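# Fold a sock's toe back onto its foot or heel

## Task

Take the toe end of the sock, fold it backward, and leave it resting on the foot or heel section (letting the flap drop into place is allowed); then release it and move the grippers away, because a fold that stays only while the robot holds it does not count.

## Robot and tools

Robot: two arms, left_arm and right_arm, each ending in a two-finger parallel gripper. All positions share one scene frame. Its origin sits on the table surface midway between the arms, +z is up, +x reaches out over the table, and left_arm is on the +y side. The names left and right belong to the arms, not to image sides. Printed hand positions can be a little wrong, more so at long reach.

Gripper axes: the fingers extend along the gripper's +z and close along its y. end_effector_position is the point between the pads, roughly 1 cm short of the fingertips. Orientation is a quaternion written w first (qw, qx, qy, qz).

Row layout (used by every moving call): one flat list of 16 numbers covering both arms, even if only one should move. Order: left_arm x, y, z, qw, qx, qy, qz, opening, then the same eight for right_arm. x, y, z are an absolute target position in metres in the scene frame; the quaternion is an absolute target orientation in the same frame. Opening is an absolute setting from -1 (closed) to +1 (fully open, 0.093 m gap). The pads touch at about -0.94 and each millimetre of held width raises that by about 0.0208. To keep holding something, keep sending the same closing number. To hold an arm still, resend exactly the pose it reported in the last result before it was meant to stay, plus its intended opening, rather than a drifted later reading.

Tools:
- execute_actions(actions): a list of actions, each a table of 1 to 15 rows; each row lasts one control step (1/30 s) and a short table repeats its final row until 15 steps pass. An empty list just returns the current state and images. A target more than 0.6 m from the gripper's current position along any of its own axes gets that action refused for both arms; a malformed call or a first action failing this test against the last reported state moves nothing.
- move(target, speed, blocking): target is one 16-number row of absolute poses; each gripper travels in a straight line toward it, both finishing together, over 0.5 to 10 s (cut off at 10 s). speed is the path's top speed in m/s, 0.002 to 0.5, default 0.25 (rotation limited to twice that in rad/s). Rotation takes the short way. Paths ignore obstacles and the other arm, and grippers can lag, wander or overshoot speed, especially with a nearly straight arm. Opening is applied at the start. blocking=false returns after 0.5 s while motion continues; until a result shows it finished, other moves and action rows are refused, so use wait or stop first.
- wait(seconds): 0 to 10; lets time run with arms holding their last command; returns early if a running move ends.
- stop(): brakes the current move; it needs some distance, more when fast. Fingers keep moving.
- zoom_image(camera, region): closer look at the latest image of one camera; region is [x0, y0, x1, y1] in pixels, top-left origin, at most 504 by 504. Cameras: cam_head_left, cam_head_right, cam_high, cam_low, cam_left_wrist, cam_right_wrist, all 504x504; calibration matrices were supplied and can be off by a few degrees and millimetres.
Do this only once the fold lies on its own and the grippers have let go and pulled back.

Controller behaviour: each step the commanded pose is clipped to within 70 mm and 16 degrees of the measured pose, then reached by damped inverse kinematics, position taking priority over orientation. Distant targets therefore need several actions. Friction can leave a gripper up to about 31 mm short, and tiny commands may not move it. Elbows never go fully straight. Joint limits (rad), base to hand: waist -2.618 to 3.054, shoulder 0 to 3.142, elbow 0 to 3.142, wrist pitch -1.571 to 1.571, wrist yaw -1.571 to 1.571, wrist roll -2.094 to 2.094.

Reading results: a state line gives each arm's position and quaternion; "Hand target" lines show the pose each arm is currently driven toward; grip_measured is the finger motor on the -1..+1 scale (each gripper may read up to 0.02 off), and it barely reveals contact because it keeps moving after the pads stop. Joint positions end with the opening in metres, a true gap only when nothing blocks the fingers. A "pose unreachable" line means the clearance check altered or blocked that arm's command. A move adds a "move:" line: done, off_target, moving, held (a check blocked the final step) or fault, plus limits such as paced (target clipped) or held (steps blocked en route, after which the arm may jump fast), and each gripper's remaining distance. FAULT or OVER-TEMPERATURE FAULT lines mean an arm stopped; MOTOR HOT warns from 75 °C, and holding loads for long heats motors, eventually stopping or dropping the arm.

Avoid: arms colliding or pushing each other, fast contacts, driving targets far beyond the point of touch (that presses harder), dropping or flinging the sock, and hard pushes into the table. Approach the sock gently, pinch the toe, lift and carry it back over the foot, lower and open, then retreat clear.

Each tool is called after "Call:" by a JSON object that holds its "name" and its "arguments", one argument or row to a line.

## Session

I'll start by looking at the current state of the scene.

Call:
{"name": "execute_actions", "arguments": {
  "actions": []
}}

Scene clock: 0.00 s.
left_arm: end_effector_position=(+0.4037, +0.3533, +0.3903) grip_measured=+0.990 end_effector_quat_wxyz=(+0.695, -0.039, +0.716, +0.048) | right_arm: end_effector_position=(+0.4142, -0.3315, +0.4041) grip_measured=+0.980 end_effector_quat_wxyz=(+0.706, -0.041, +0.707, +0.032)
Joint positions: left_arm=[ 0.006  1.062  1.035 -0.003 -0.013  0.015  0.093] | right_arm=[ 0.014  1.041  1.054 -0.015 -0.005 -0.013  0.092]
Joint velocities: left_arm=[-0.007 -0.007  0.002 -0.007 -0.007  0.007 -0.001] | right_arm=[-0.007  0.007  0.002  0.007 -0.022 -0.066 -0.001]
Motor temperatures (°C, as the motors report them): left_arm=[25 25 24 23 26 24] | right_arm=[24 23 27 26 26 24]
Hand target (left_arm): +0.404, +0.353, +0.390; +0.695, -0.039, +0.716, +0.048
Hand target (right_arm): +0.414, -0.331, +0.404; +0.706, -0.041, +0.707, +0.032

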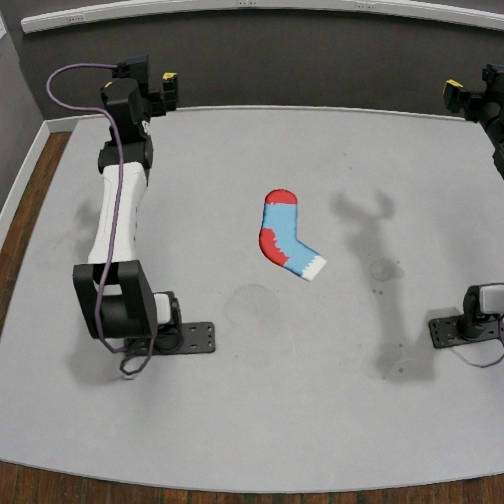

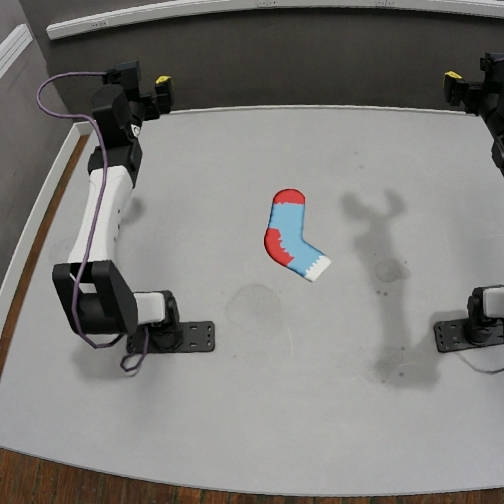

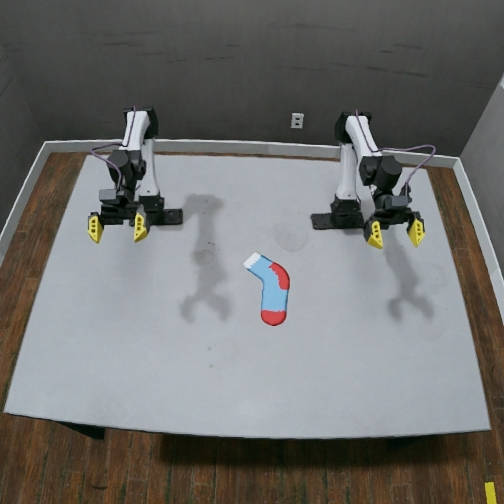

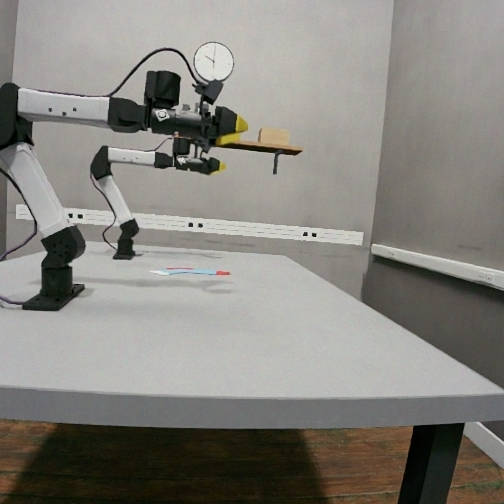

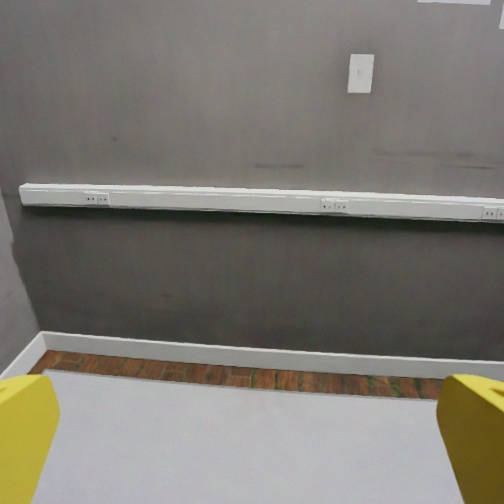

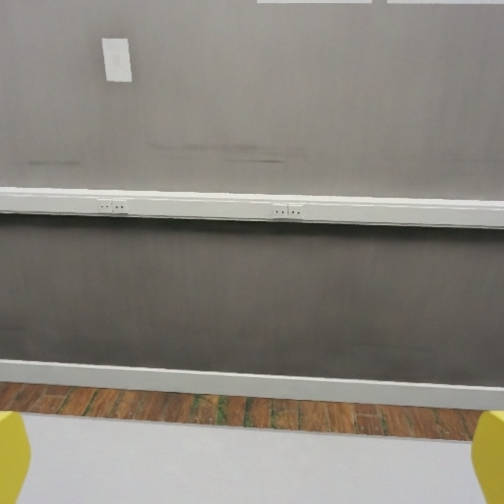

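Call:
{"name": "zoom_image", "arguments": {
  "camera": "cam_head_left",
  "region": [230, 170, 350, 290]
}}

Call:
{"name": "zoom_image", "arguments": {
  "camera": "cam_high",
  "region": [220, 235, 320, 335]
}}

Call:
{"name": "zoom_image", "arguments": {
  "camera": "cam_low",
  "region": [130, 240, 250, 300]
}}

Region (230, 170, 350, 290) of cam_head_left's 504x504 image, scaled by 4.200, with more detail than that image has.

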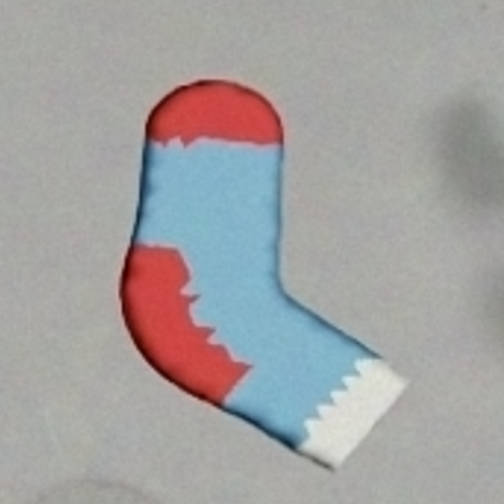

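Region (220, 235, 320, 335) of cam_high's 504x504 image, scaled by 5.040, with more detail than that image has.

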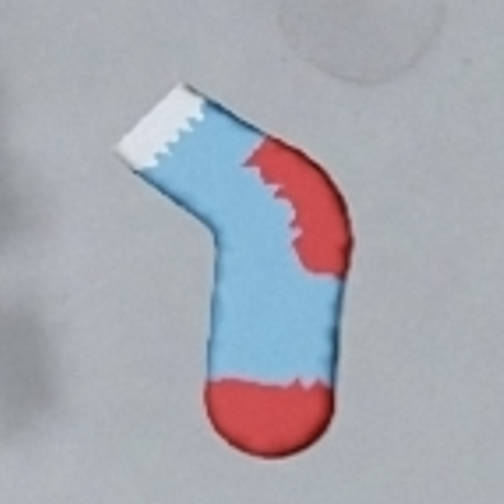

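Region (130, 240, 250, 300) of cam_low's 504x504 image, scaled by 4.200, with more detail than that image has.

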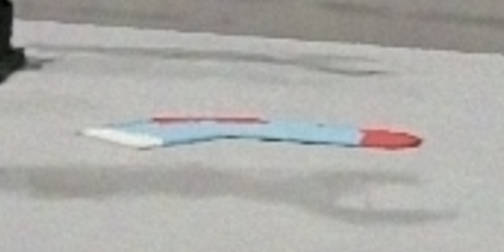

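Call:
{"name": "move", "arguments": {
  "target": [0.435, 0.058, 0.13, 0, 0, 1, 0, 1, 0.4142, -0.3315, 0.4041, 0.706, -0.041, 0.707, 0.032, 1],
  "speed": 0.35
}}

Scene clock: 62.60 s.
left_arm: end_effector_position=(+0.4340, +0.0624, +0.1348) grip_measured=+0.990 end_effector_quat_wxyz=(+0.054, +0.015, +0.998, -0.011) | right_arm: end_effector_position=(+0.4142, -0.3315, +0.4041) grip_measured=+0.980 end_effector_quat_wxyz=(+0.706, -0.041, +0.707, +0.032)
Joint positions: left_arm=[-0.662  2.391  2.484 -1.559 -0.036 -0.525  0.093] | right_arm=[ 0.014  1.041  1.054 -0.015 -0.005 -0.013  0.092]
Joint velocities: left_arm=[ 0.002 -0.007 -0.012 -0.007 -0.007  0.007 -0.   ] | right_arm=[-0.007 -0.012 -0.012 -0.007  0.007 -0.037 -0.001]
Motor temperatures (°C, as the motors report them): left_arm=[25 26 32 33 26 24] | right_arm=[24 25 36 38 26 24]
Hand target (left_arm): +0.431, +0.059, +0.131; +0.044, +0.014, +0.999, -0.015
Hand target (right_arm): +0.414, -0.332, +0.404; +0.706, -0.041, +0.707, +0.032
Off the commanded pose (left_arm): 0.007 m, 6 deg.
Off the commanded pose (right_arm): 0.000 m, 0 deg.
joint sent to its limit (left arm) — the command would take joint 4 (wrist pitch) past its lower limit, so that joint was sent only as far as its limit.
move: off_target (left_arm)
camera_calibration (this result's frames):
cam_left_wrist: T_world_to_cam=[[-0.0343425, -0.999156, 0.022551, 0.0750786], [-0.946506, 0.0397604, 0.320227, 0.403316], [-0.320853, -0.0103473, -0.947072, 0.353251], [0, 0, 0, 1]] pos_world=[0.497662, 0.0626344, 0.203708]

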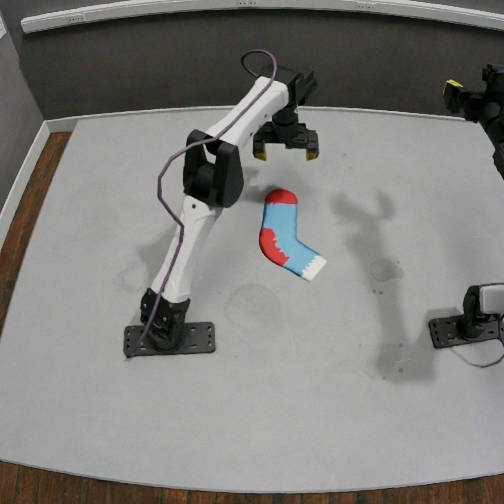

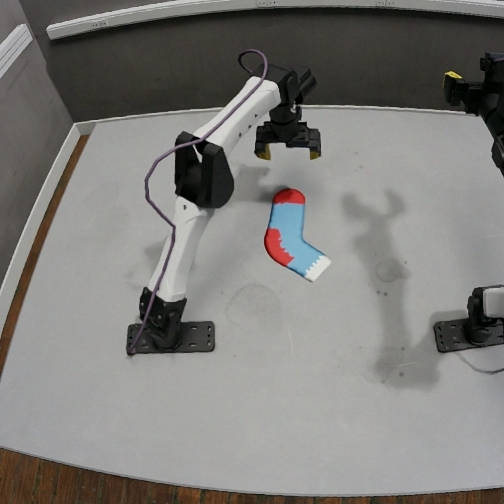

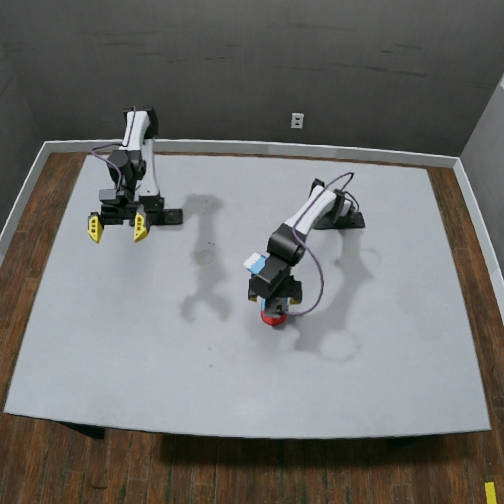

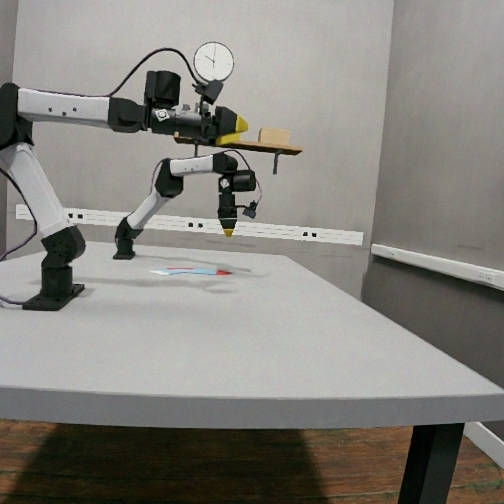

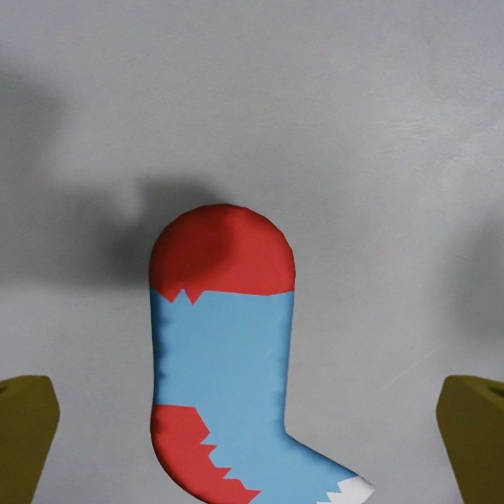

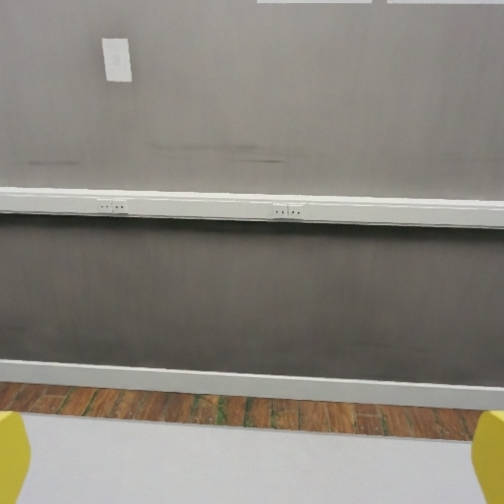

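Call:
{"name": "move", "arguments": {
  "target": [0.433, 0.077, 0.04, 0, 0, 1, 0, 1, 0.4142, -0.3315, 0.4041, 0.706, -0.041, 0.707, 0.032, 1],
  "speed": 0.15
}}

Scene clock: 100.37 s.
left_arm: end_effector_position=(+0.4334, +0.0759, +0.0519) grip_measured=+0.990 end_effector_quat_wxyz=(+0.014, +0.000, +1.000, -0.001) | right_arm: end_effector_position=(+0.4142, -0.3315, +0.4041) grip_measured=+0.980 end_effector_quat_wxyz=(+0.706, -0.041, +0.707, +0.032)
Joint positions: left_arm=[-0.629  2.38   2.135 -1.3   -0.012 -0.523  0.093] | right_arm=[ 0.014  1.041  1.054 -0.015 -0.005 -0.013  0.092]
Joint velocities: left_arm=[-0.012  0.007 -0.007 -0.066 -0.037 -0.066  0.001] | right_arm=[-0.007  0.012  0.002  0.037 -0.051  0.007 -0.   ]
Motor temperatures (°C, as the motors report them): left_arm=[25 37 34 27 26 24] | right_arm=[24 25 39 41 26 24]
Hand target (left_arm): +0.430, +0.078, +0.040; -0.001, +0.001, +1.000, -0.001
Hand target (right_arm): +0.414, -0.332, +0.404; +0.706, -0.041, +0.707, +0.032
Off the commanded pose (left_arm): 0.012 m, 2 deg.
Off the commanded pose (right_arm): 0.000 m, 0 deg.
move: off_target (left_arm)
camera_calibration (this result's frames):
cam_left_wrist: T_world_to_cam=[[-0.004695, -0.999981, 0.00390995, 0.0785963], [-0.918507, 0.00585835, 0.395362, 0.415351], [-0.395378, -0.00173509, -0.918517, 0.304851], [0, 0, 0, 1]] pos_world=[0.502403, 0.0766905, 0.11549]

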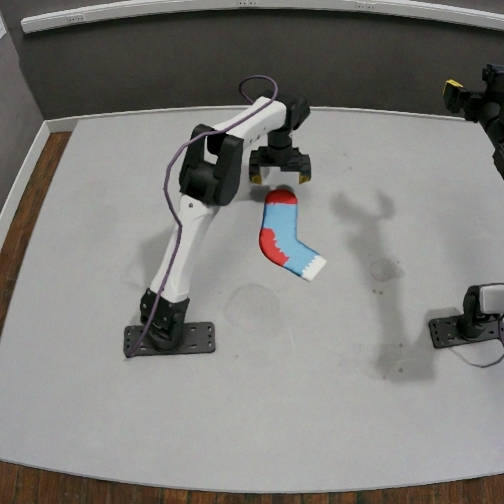

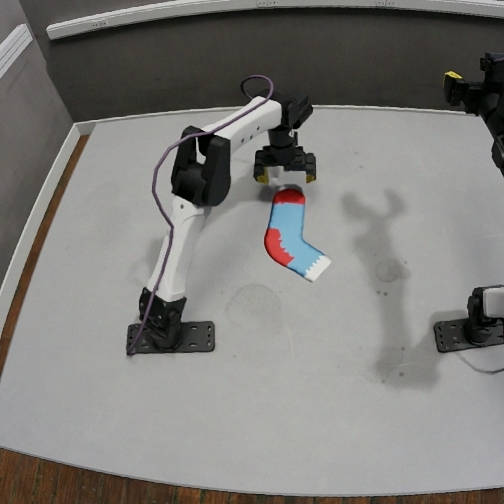

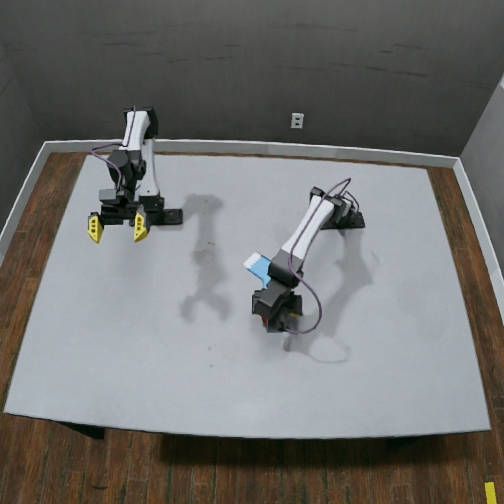

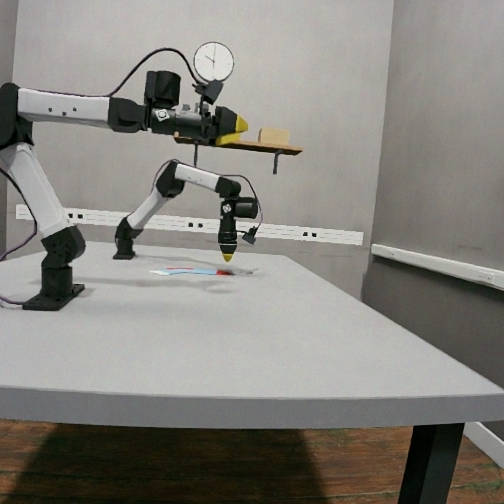

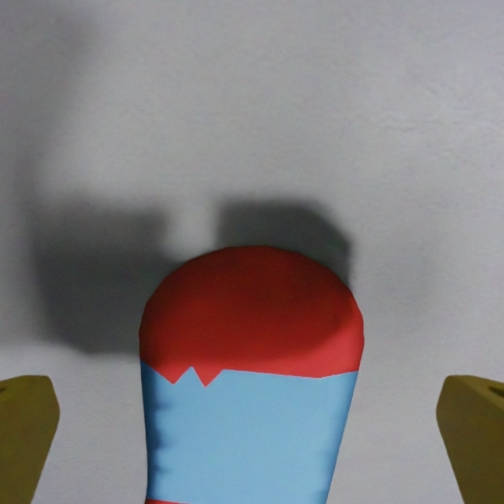

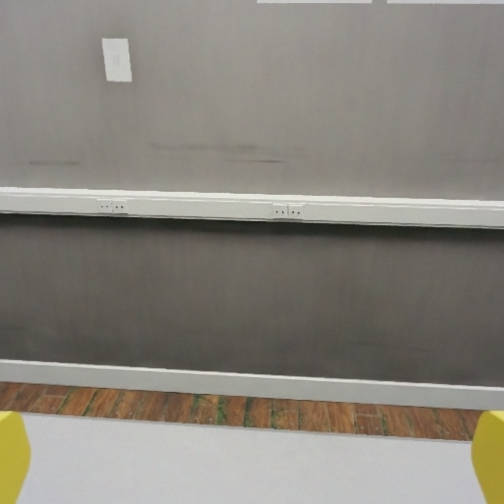

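Call:
{"name": "zoom_image", "arguments": {
  "camera": "cam_low",
  "region": [180, 220, 280, 290]
}}

Region (180, 220, 280, 290) of cam_low's 504x504 image, scaled by 5.040, with more detail than that image has; it fills the top 353 rows of this view, and the rest is white.

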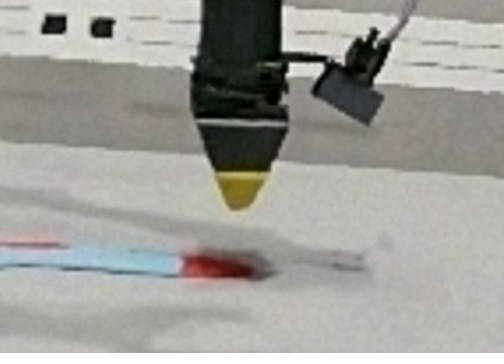

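Call:
{"name": "move", "arguments": {
  "target": [0.432, 0.078, 0.003, 0, 0, 1, 0, 1, 0.4142, -0.3315, 0.4041, 0.706, -0.041, 0.707, 0.032, 1],
  "speed": 0.06
}}

Scene clock: 118.00 s.
left_arm: end_effector_position=(+0.4357, +0.0746, +0.0231) grip_measured=+0.990 end_effector_quat_wxyz=(+0.022, +0.000, +1.000, -0.006) | right_arm: end_effector_position=(+0.4142, -0.3315, +0.4041) grip_measured=+0.980 end_effector_quat_wxyz=(+0.706, -0.041, +0.707, +0.032)
Joint positions: left_arm=[-0.629  2.38   2.02  -1.167 -0.012 -0.523  0.093] | right_arm=[ 0.014  1.041  1.054 -0.015 -0.005 -0.013  0.092]
Joint velocities: left_arm=[-0.017 -0.027 -0.007  0.037 -0.037 -0.022  0.   ] | right_arm=[-0.017 -0.012 -0.007 -0.037  0.007 -0.037 -0.001]
Motor temperatures (°C, as the motors report them): left_arm=[25 40 33 27 26 24] | right_arm=[24 25 39 43 26 24]
Hand target (left_arm): +0.430, +0.079, +0.004; -0.000, -0.000, +1.000, -0.000
Hand target (right_arm): +0.414, -0.332, +0.404; +0.706, -0.041, +0.707, +0.032
Off the commanded pose (left_arm): 0.021 m, 3 deg.
Off the commanded pose (right_arm): 0.000 m, 0 deg.
move: off_target (left_arm)
camera_calibration (this result's frames):
cam_left_wrist: T_world_to_cam=[[-0.00483335, -0.999901, 0.0131868, 0.0772059], [-0.924784, 0.00948665, 0.380375, 0.431682], [-0.380462, -0.0103564, -0.924739, 0.273668], [0, 0, 0, 1]] pos_world=[0.503706, 0.0759373, 0.0878526]

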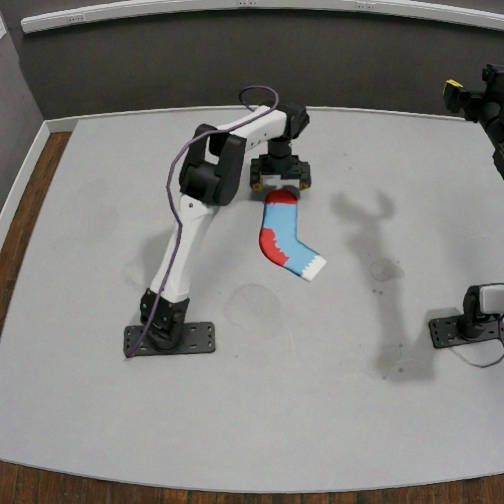

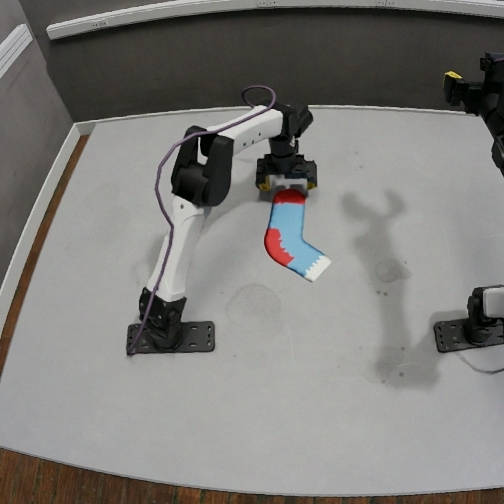

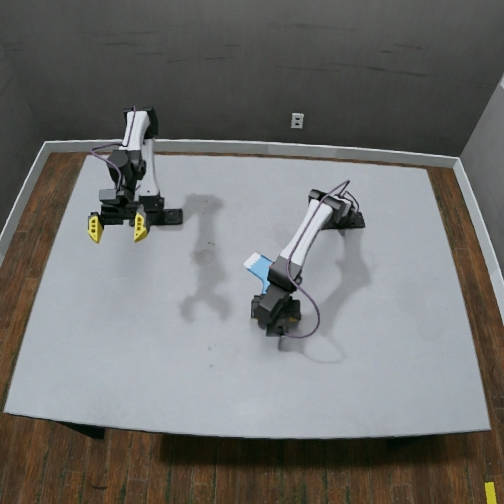

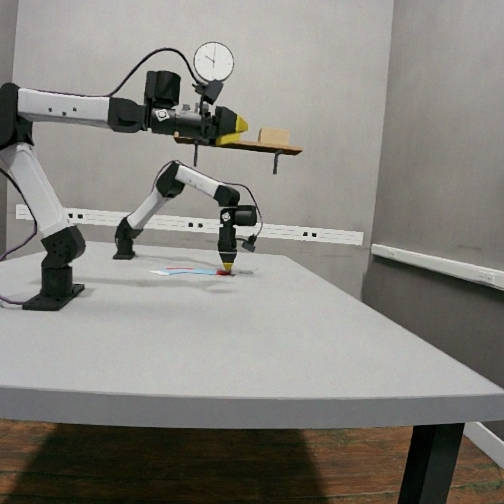

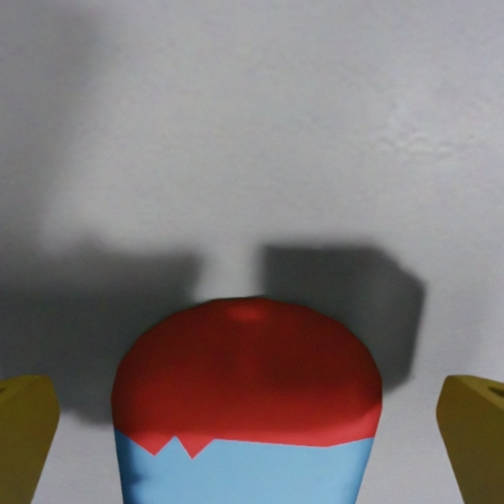

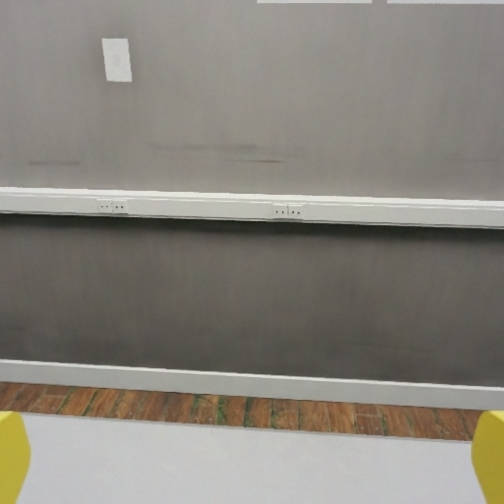

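Call:
{"name": "move", "arguments": {
  "target": [0.430, 0.079, -0.012, 0, 0, 1, 0, 1, 0.4142, -0.3315, 0.4041, 0.706, -0.041, 0.707, 0.032, 1],
  "speed": 0.05
}}

Scene clock: 123.47 s.
left_arm: end_effector_position=(+0.4349, +0.0751, +0.0106) grip_measured=+0.990 end_effector_quat_wxyz=(+0.023, +0.000, +1.000, -0.007) | right_arm: end_effector_position=(+0.4142, -0.3315, +0.4041) grip_measured=+0.980 end_effector_quat_wxyz=(+0.706, -0.041, +0.707, +0.032)
Joint positions: left_arm=[-0.629  2.38   1.969 -1.113 -0.012 -0.523  0.093] | right_arm=[ 0.014  1.041  1.054 -0.015 -0.005 -0.013  0.092]
Joint velocities: left_arm=[-0.012 -0.002 -0.012  0.022  0.007  0.022 -0.001] | right_arm=[-0.017 -0.007  0.007 -0.022  0.022 -0.022  0.001]
Motor temperatures (°C, as the motors report them): left_arm=[25 40 32 27 26 24] | right_arm=[24 25 40 43 26 24]
Hand target (left_arm): +0.429, +0.080, -0.011; -0.000, +0.000, +1.000, -0.000
Hand target (right_arm): +0.414, -0.332, +0.404; +0.706, -0.041, +0.707, +0.032
Off the commanded pose (left_arm): 0.023 m, 3 deg.
Off the commanded pose (right_arm): 0.000 m, 0 deg.
move: off_target (left_arm)
camera_calibration (this result's frames):
cam_left_wrist: T_world_to_cam=[[-0.00487508, -0.999877, 0.0148903, 0.0778713], [-0.92591, 0.0101378, 0.377607, 0.436103], [-0.377712, -0.0119462, -0.925846, 0.26069], [0, 0, 0, 1]] pos_world=[0.502637, 0.0765548, 0.0755236]

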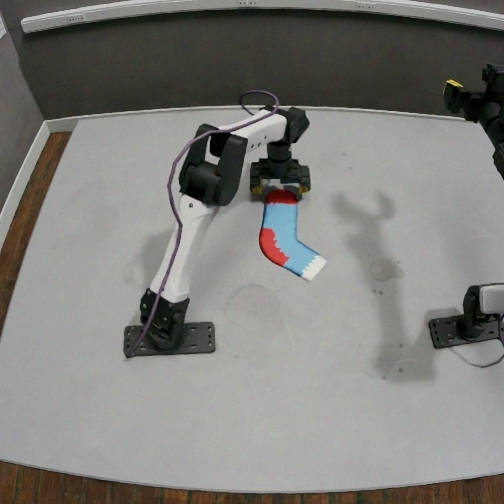

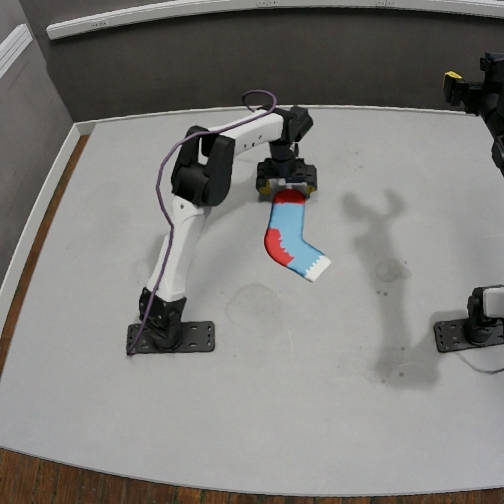

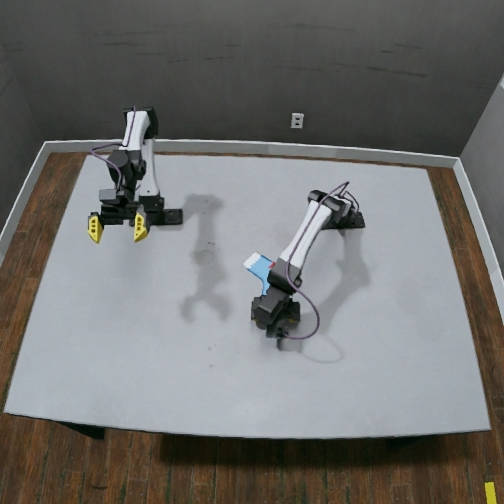

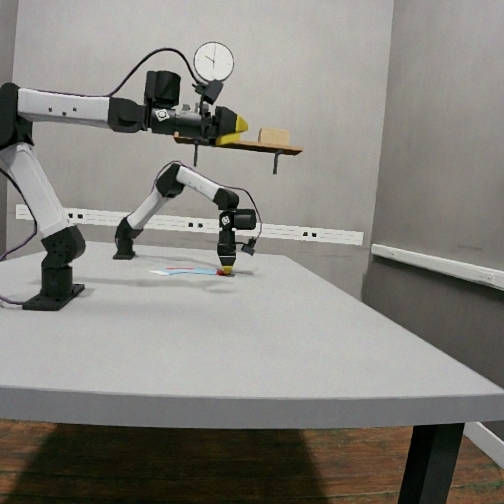

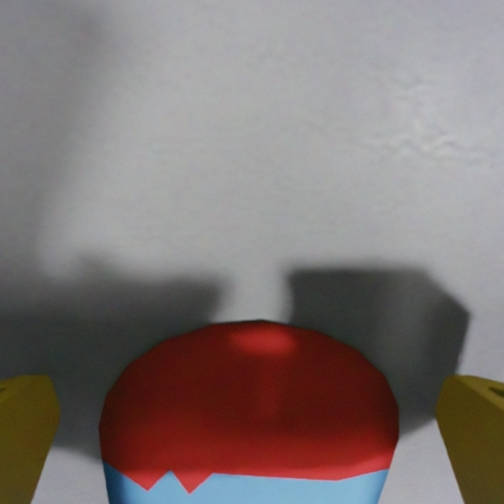

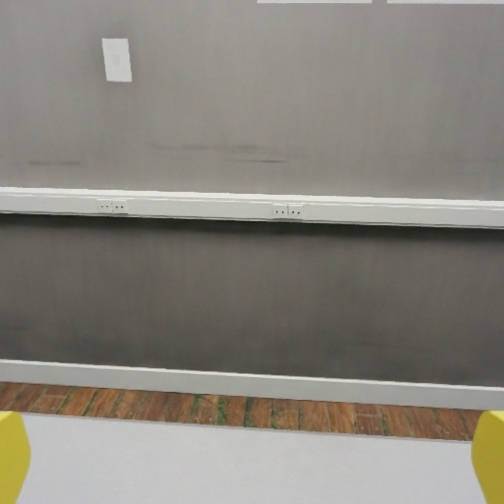

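Call:
{"name": "zoom_image", "arguments": {
  "camera": "cam_low",
  "region": [190, 240, 260, 290]
}}

Region (190, 240, 260, 290) of cam_low's 504x504 image, scaled by 7.200, with more detail than that image has; it fills the top 360 rows of this view, and the rest is white.

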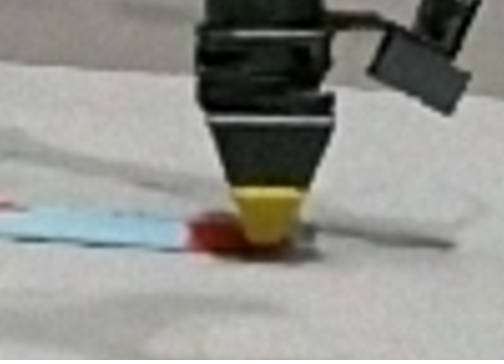

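Call:
{"name": "move", "arguments": {
  "target": [0.429, 0.080, -0.020, 0, 0, 1, 0, 1, 0.4142, -0.3315, 0.4041, 0.706, -0.041, 0.707, 0.032, 1],
  "speed": 0.04
}}

Scene clock: 132.73 s.
left_arm: end_effector_position=(+0.4349, +0.0750, +0.0054) grip_measured=+0.990 end_effector_quat_wxyz=(+0.025, +0.000, +1.000, -0.008) | right_arm: end_effector_position=(+0.4142, -0.3315, +0.4041) grip_measured=+0.980 end_effector_quat_wxyz=(+0.706, -0.041, +0.707, +0.032)
Joint positions: left_arm=[-0.629  2.38   1.948 -1.088 -0.012 -0.523  0.093] | right_arm=[ 0.014  1.041  1.054 -0.015 -0.005 -0.013  0.092]
Joint velocities: left_arm=[-0.002 -0.007  0.007 -0.081 -0.007 -0.022 -0.001] | right_arm=[-0.002 -0.017 -0.007 -0.051  0.022 -0.022 -0.001]
Motor temperatures (°C, as the motors report them): left_arm=[25 40 32 27 26 24] | right_arm=[24 25 40 44 26 24]
Hand target (left_arm): +0.428, +0.081, -0.019; -0.000, +0.000, +1.000, -0.000
Hand target (right_arm): +0.414, -0.332, +0.404; +0.706, -0.041, +0.707, +0.032
Off the commanded pose (left_arm): 0.027 m, 3 deg.
Off the commanded pose (right_arm): 0.000 m, 0 deg.
move: off_target (left_arm)
camera_calibration (this result's frames):
cam_left_wrist: T_world_to_cam=[[-0.00531395, -0.999842, 0.016953, 0.0780944], [-0.927274, 0.0112733, 0.374213, 0.438626], [-0.374346, -0.0137315, -0.927188, 0.254613], [0, 0, 0, 1]] pos_world=[0.502455, 0.0766336, 0.0706108]

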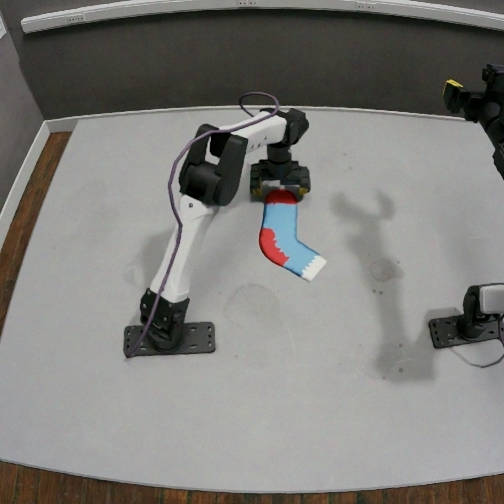

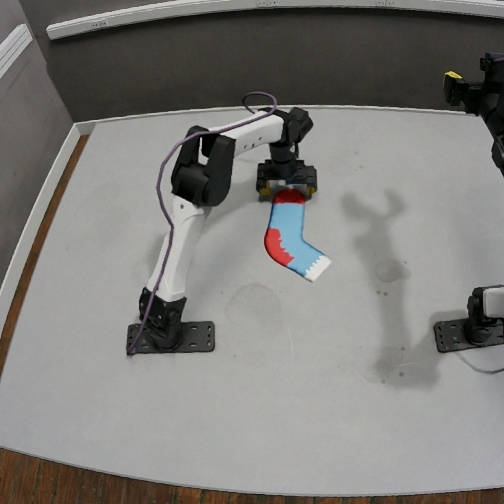

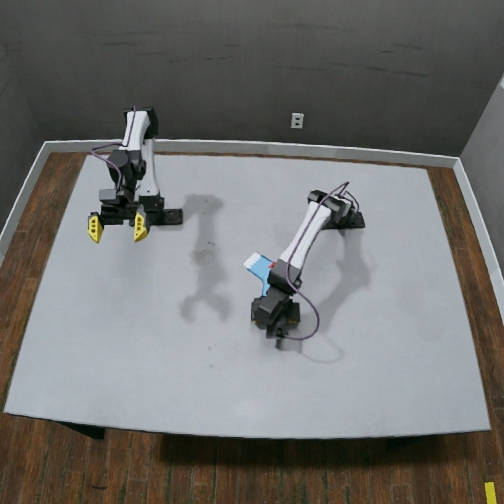

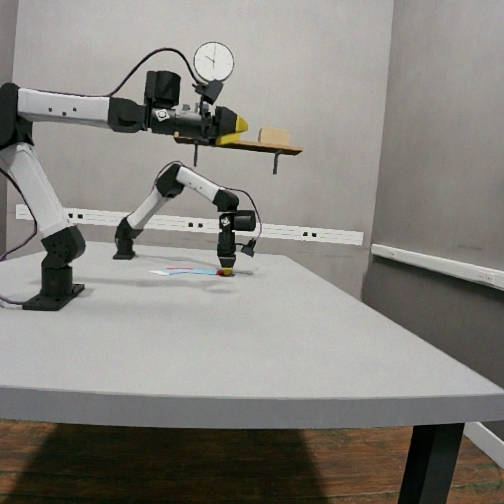

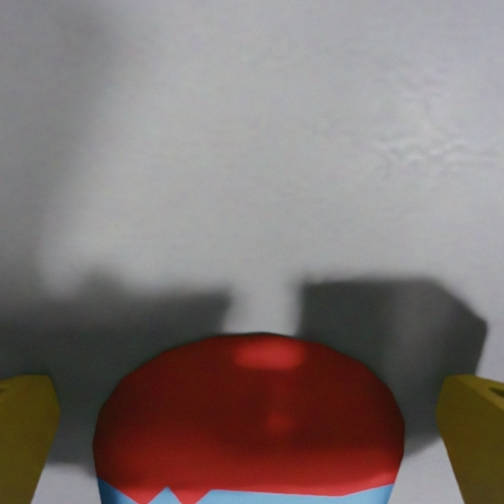

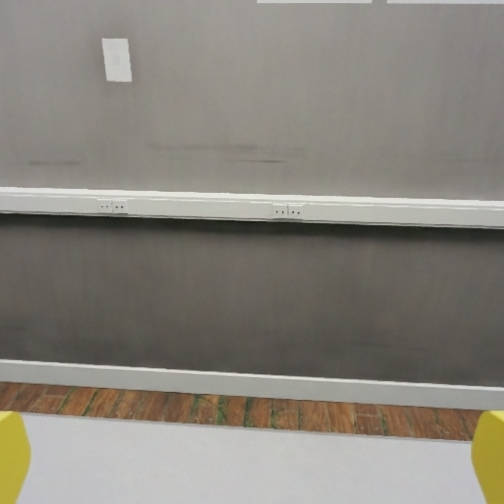

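Call:
{"name": "zoom_image", "arguments": {
  "camera": "cam_low",
  "region": [190, 240, 260, 290]
}}

Region (190, 240, 260, 290) of cam_low's 504x504 image, scaled by 7.200, with more detail than that image has; it fills the top 360 rows of this view, and the rest is white.

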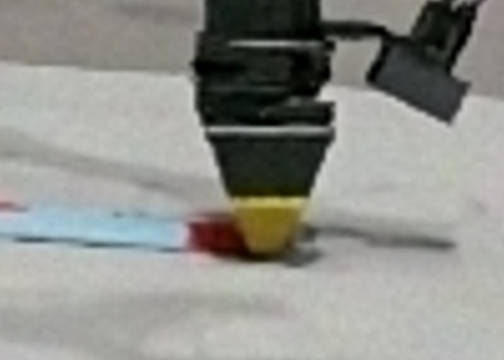

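Call:
{"name": "move", "arguments": {
  "target": [0.429, 0.080, -0.027, 0, 0, 1, 0, 1, 0.4142, -0.3315, 0.4041, 0.706, -0.041, 0.707, 0.032, 1],
  "speed": 0.04
}}

Scene clock: 151.90 s.
left_arm: end_effector_position=(+0.4347, +0.0752, +0.0044) grip_measured=+0.990 end_effector_quat_wxyz=(+0.025, +0.000, +1.000, -0.008) | right_arm: end_effector_position=(+0.4142, -0.3315, +0.4041) grip_measured=+0.980 end_effector_quat_wxyz=(+0.706, -0.041, +0.707, +0.032)
Joint positions: left_arm=[-0.629  2.38   1.944 -1.084 -0.012 -0.523  0.093] | right_arm=[ 0.014  1.041  1.054 -0.015 -0.005 -0.013  0.092]
Joint velocities: left_arm=[-0.002  0.002  0.002  0.051 -0.051 -0.037 -0.   ] | right_arm=[ 0.007 -0.007  0.007  0.081 -0.007 -0.051 -0.   ]
Motor temperatures (°C, as the motors report them): left_arm=[25 40 31 27 26 24] | right_arm=[24 25 41 45 26 24]
Hand target (left_arm): +0.427, +0.081, -0.025; -0.001, +0.000, +1.000, -0.000
Hand target (right_arm): +0.414, -0.332, +0.404; +0.706, -0.041, +0.707, +0.032
Off the commanded pose (left_arm): 0.032 m, 3 deg.
Off the commanded pose (right_arm): 0.000 m, 0 deg.
move: off_target (left_arm)
camera_calibration (this result's frames):
cam_left_wrist: T_world_to_cam=[[-0.00530838, -0.999845, 0.0167639, 0.0782576], [-0.92715, 0.0112018, 0.374522, 0.438727], [-0.374652, -0.0135545, -0.927067, 0.253671], [0, 0, 0, 1]] pos_world=[0.50222, 0.0767694, 0.0695455]

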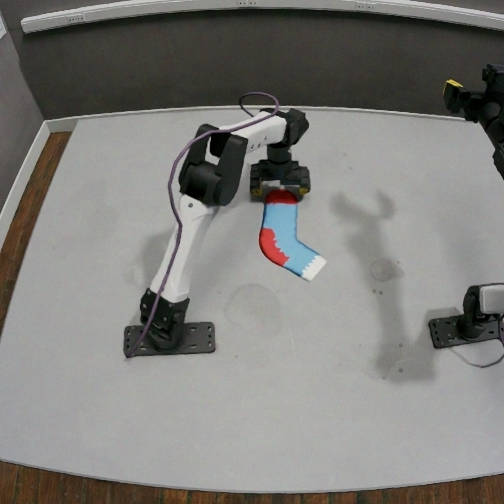

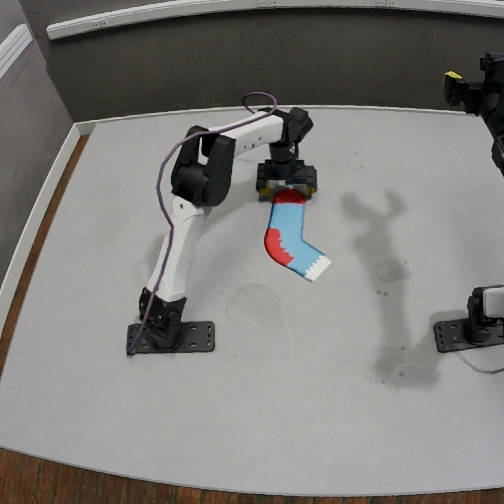

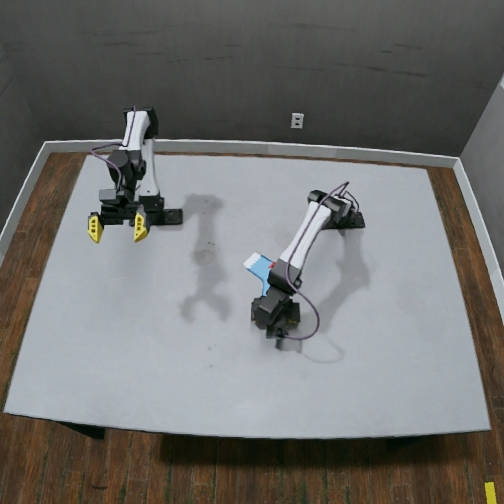

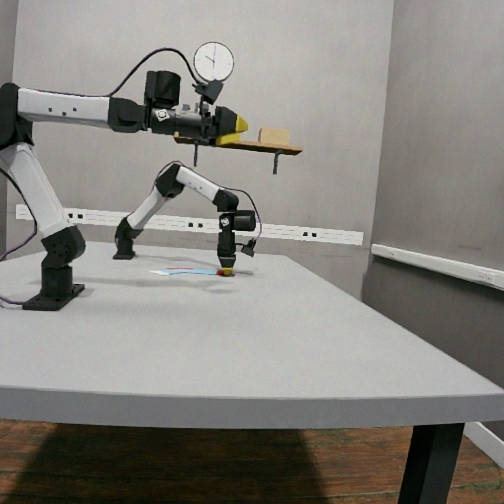

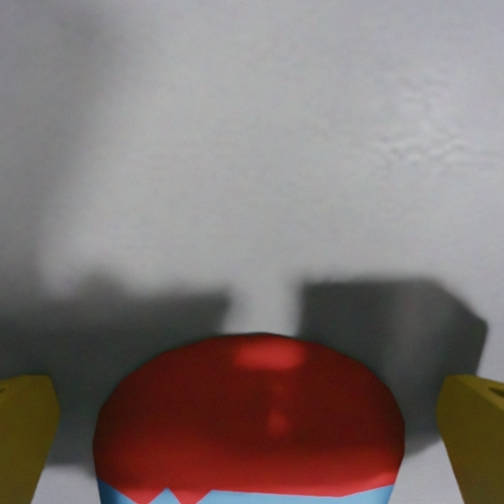

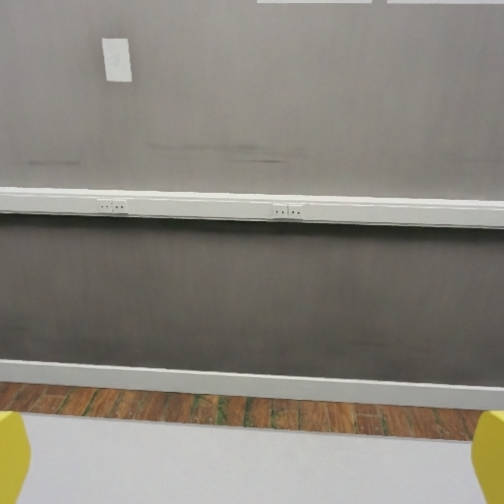

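Call:
{"name": "execute_actions", "arguments": {
  "actions": [
    [[0.429,0.080,-0.022,0,0,1,0,0.9,0.4142,-0.3315,0.4041,0.706,-0.041,0.707,0.032,1],[0.429,0.080,-0.022,0,0,1,0,0.8,0.4142,-0.3315,0.4041,0.706,-0.041,0.707,0.032,1],[0.429,0.080,-0.022,0,0,1,0,0.7,0.4142,-0.3315,0.4041,0.706,-0.041,0.707,0.032,1],[0.429,0.080,-0.022,0,0,1,0,0.6,0.4142,-0.3315,0.4041,0.706,-0.041,0.707,0.032,1],[0.429,0.080,-0.022,0,0,1,0,0.52,0.4142,-0.3315,0.4041,0.706,-0.041,0.707,0.032,1],[0.429,0.080,-0.022,0,0,1,0,0.44,0.4142,-0.3315,0.4041,0.706,-0.041,0.707,0.032,1],[0.429,0.080,-0.022,0,0,1,0,0.36,0.4142,-0.3315,0.4041,0.706,-0.041,0.707,0.032,1],[0.429,0.080,-0.022,0,0,1,0,0.28,0.4142,-0.3315,0.4041,0.706,-0.041,0.707,0.032,1],[0.429,0.080,-0.022,0,0,1,0,0.2,0.4142,-0.3315,0.4041,0.706,-0.041,0.707,0.032,1],[0.429,0.080,-0.022,0,0,1,0,0.12,0.4142,-0.3315,0.4041,0.706,-0.041,0.707,0.032,1],[0.429,0.080,-0.022,0,0,1,0,0.04,0.4142,-0.3315,0.4041,0.706,-0.041,0.707,0.032,1],[0.429,0.080,-0.022,0,0,1,0,-0.04,0.4142,-0.3315,0.4041,0.706,-0.041,0.707,0.032,1],[0.429,0.080,-0.022,0,0,1,0,-0.12,0.4142,-0.3315,0.4041,0.706,-0.041,0.707,0.032,1],[0.429,0.080,-0.022,0,0,1,0,-0.2,0.4142,-0.3315,0.4041,0.706,-0.041,0.707,0.032,1]]
  ]
}}

Scene clock: 161.50 s.
left_arm: end_effector_position=(+0.4369, +0.0838, +0.0043) grip_measured=-0.188 end_effector_quat_wxyz=(+0.025, -0.005, +1.000, +0.002) | right_arm: end_effector_position=(+0.4142, -0.3315, +0.4041) grip_measured=+0.980 end_effector_quat_wxyz=(+0.706, -0.041, +0.707, +0.032)
Joint positions: left_arm=[-0.617  2.38   1.944 -1.094 -0.029 -0.522  0.036] | right_arm=[ 0.014  1.041  1.054 -0.015 -0.005 -0.013  0.092]
Joint velocities: left_arm=[ 0.002 -0.002 -0.012  0.022 -0.022  0.037 -0.017] | right_arm=[ 0.012 -0.002 -0.007  0.007 -0.037  0.037 -0.001]
Motor temperatures (°C, as the motors report them): left_arm=[25 40 31 27 26 24] | right_arm=[24 25 41 45 26 24]
Hand target (left_arm): +0.428, +0.081, -0.021; -0.000, -0.000, +1.000, -0.000
Hand target (right_arm): +0.414, -0.332, +0.404; +0.706, -0.041, +0.707, +0.032
Off the commanded pose (left_arm): 0.028 m, 3 deg.
Off the commanded pose (right_arm): 0.000 m, 0 deg.
camera_calibration (this result's frames):
cam_left_wrist: T_world_to_cam=[[0.00690461, -0.999973, -0.00256296, 0.0816295], [-0.927182, -0.00736196, 0.37454, 0.442252], [-0.374549, -0.00020972, -0.927207, 0.253402], [0, 0, 0, 1]] pos_world=[0.504396, 0.0849363, 0.0695241]

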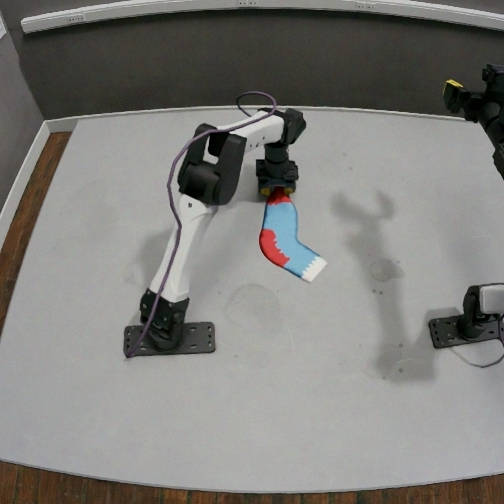

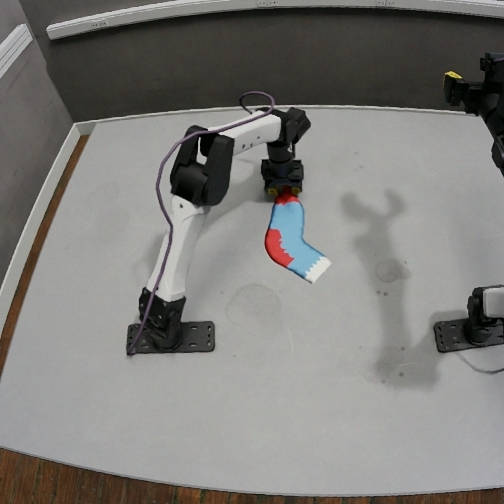

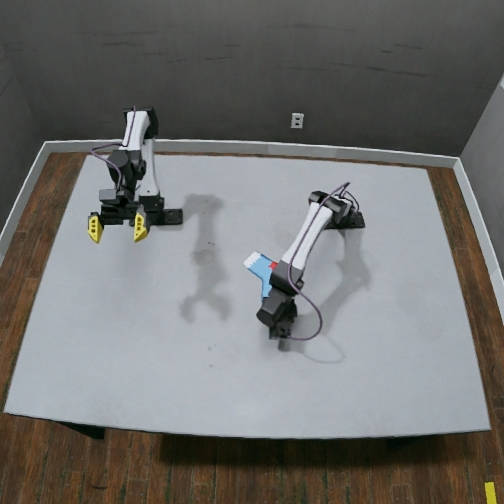

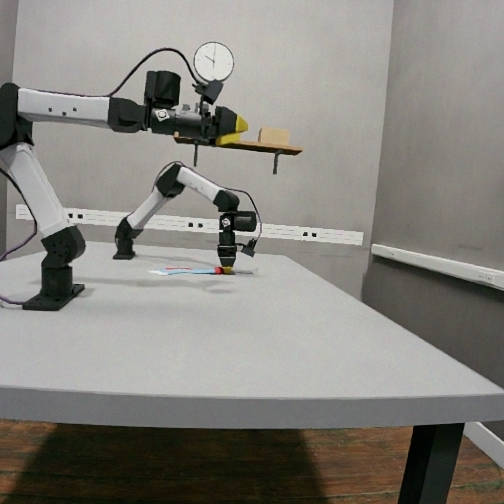

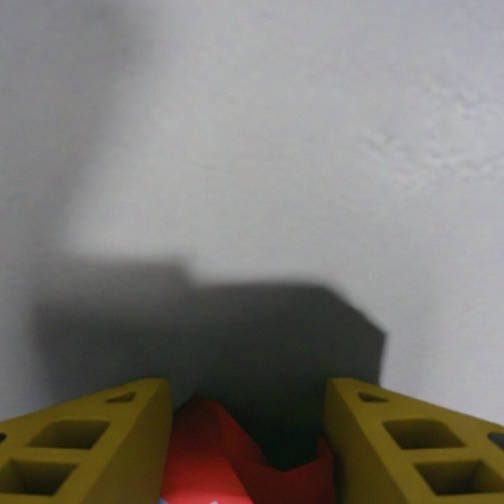

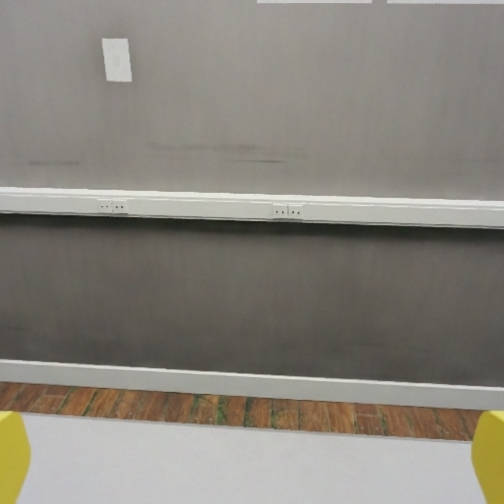

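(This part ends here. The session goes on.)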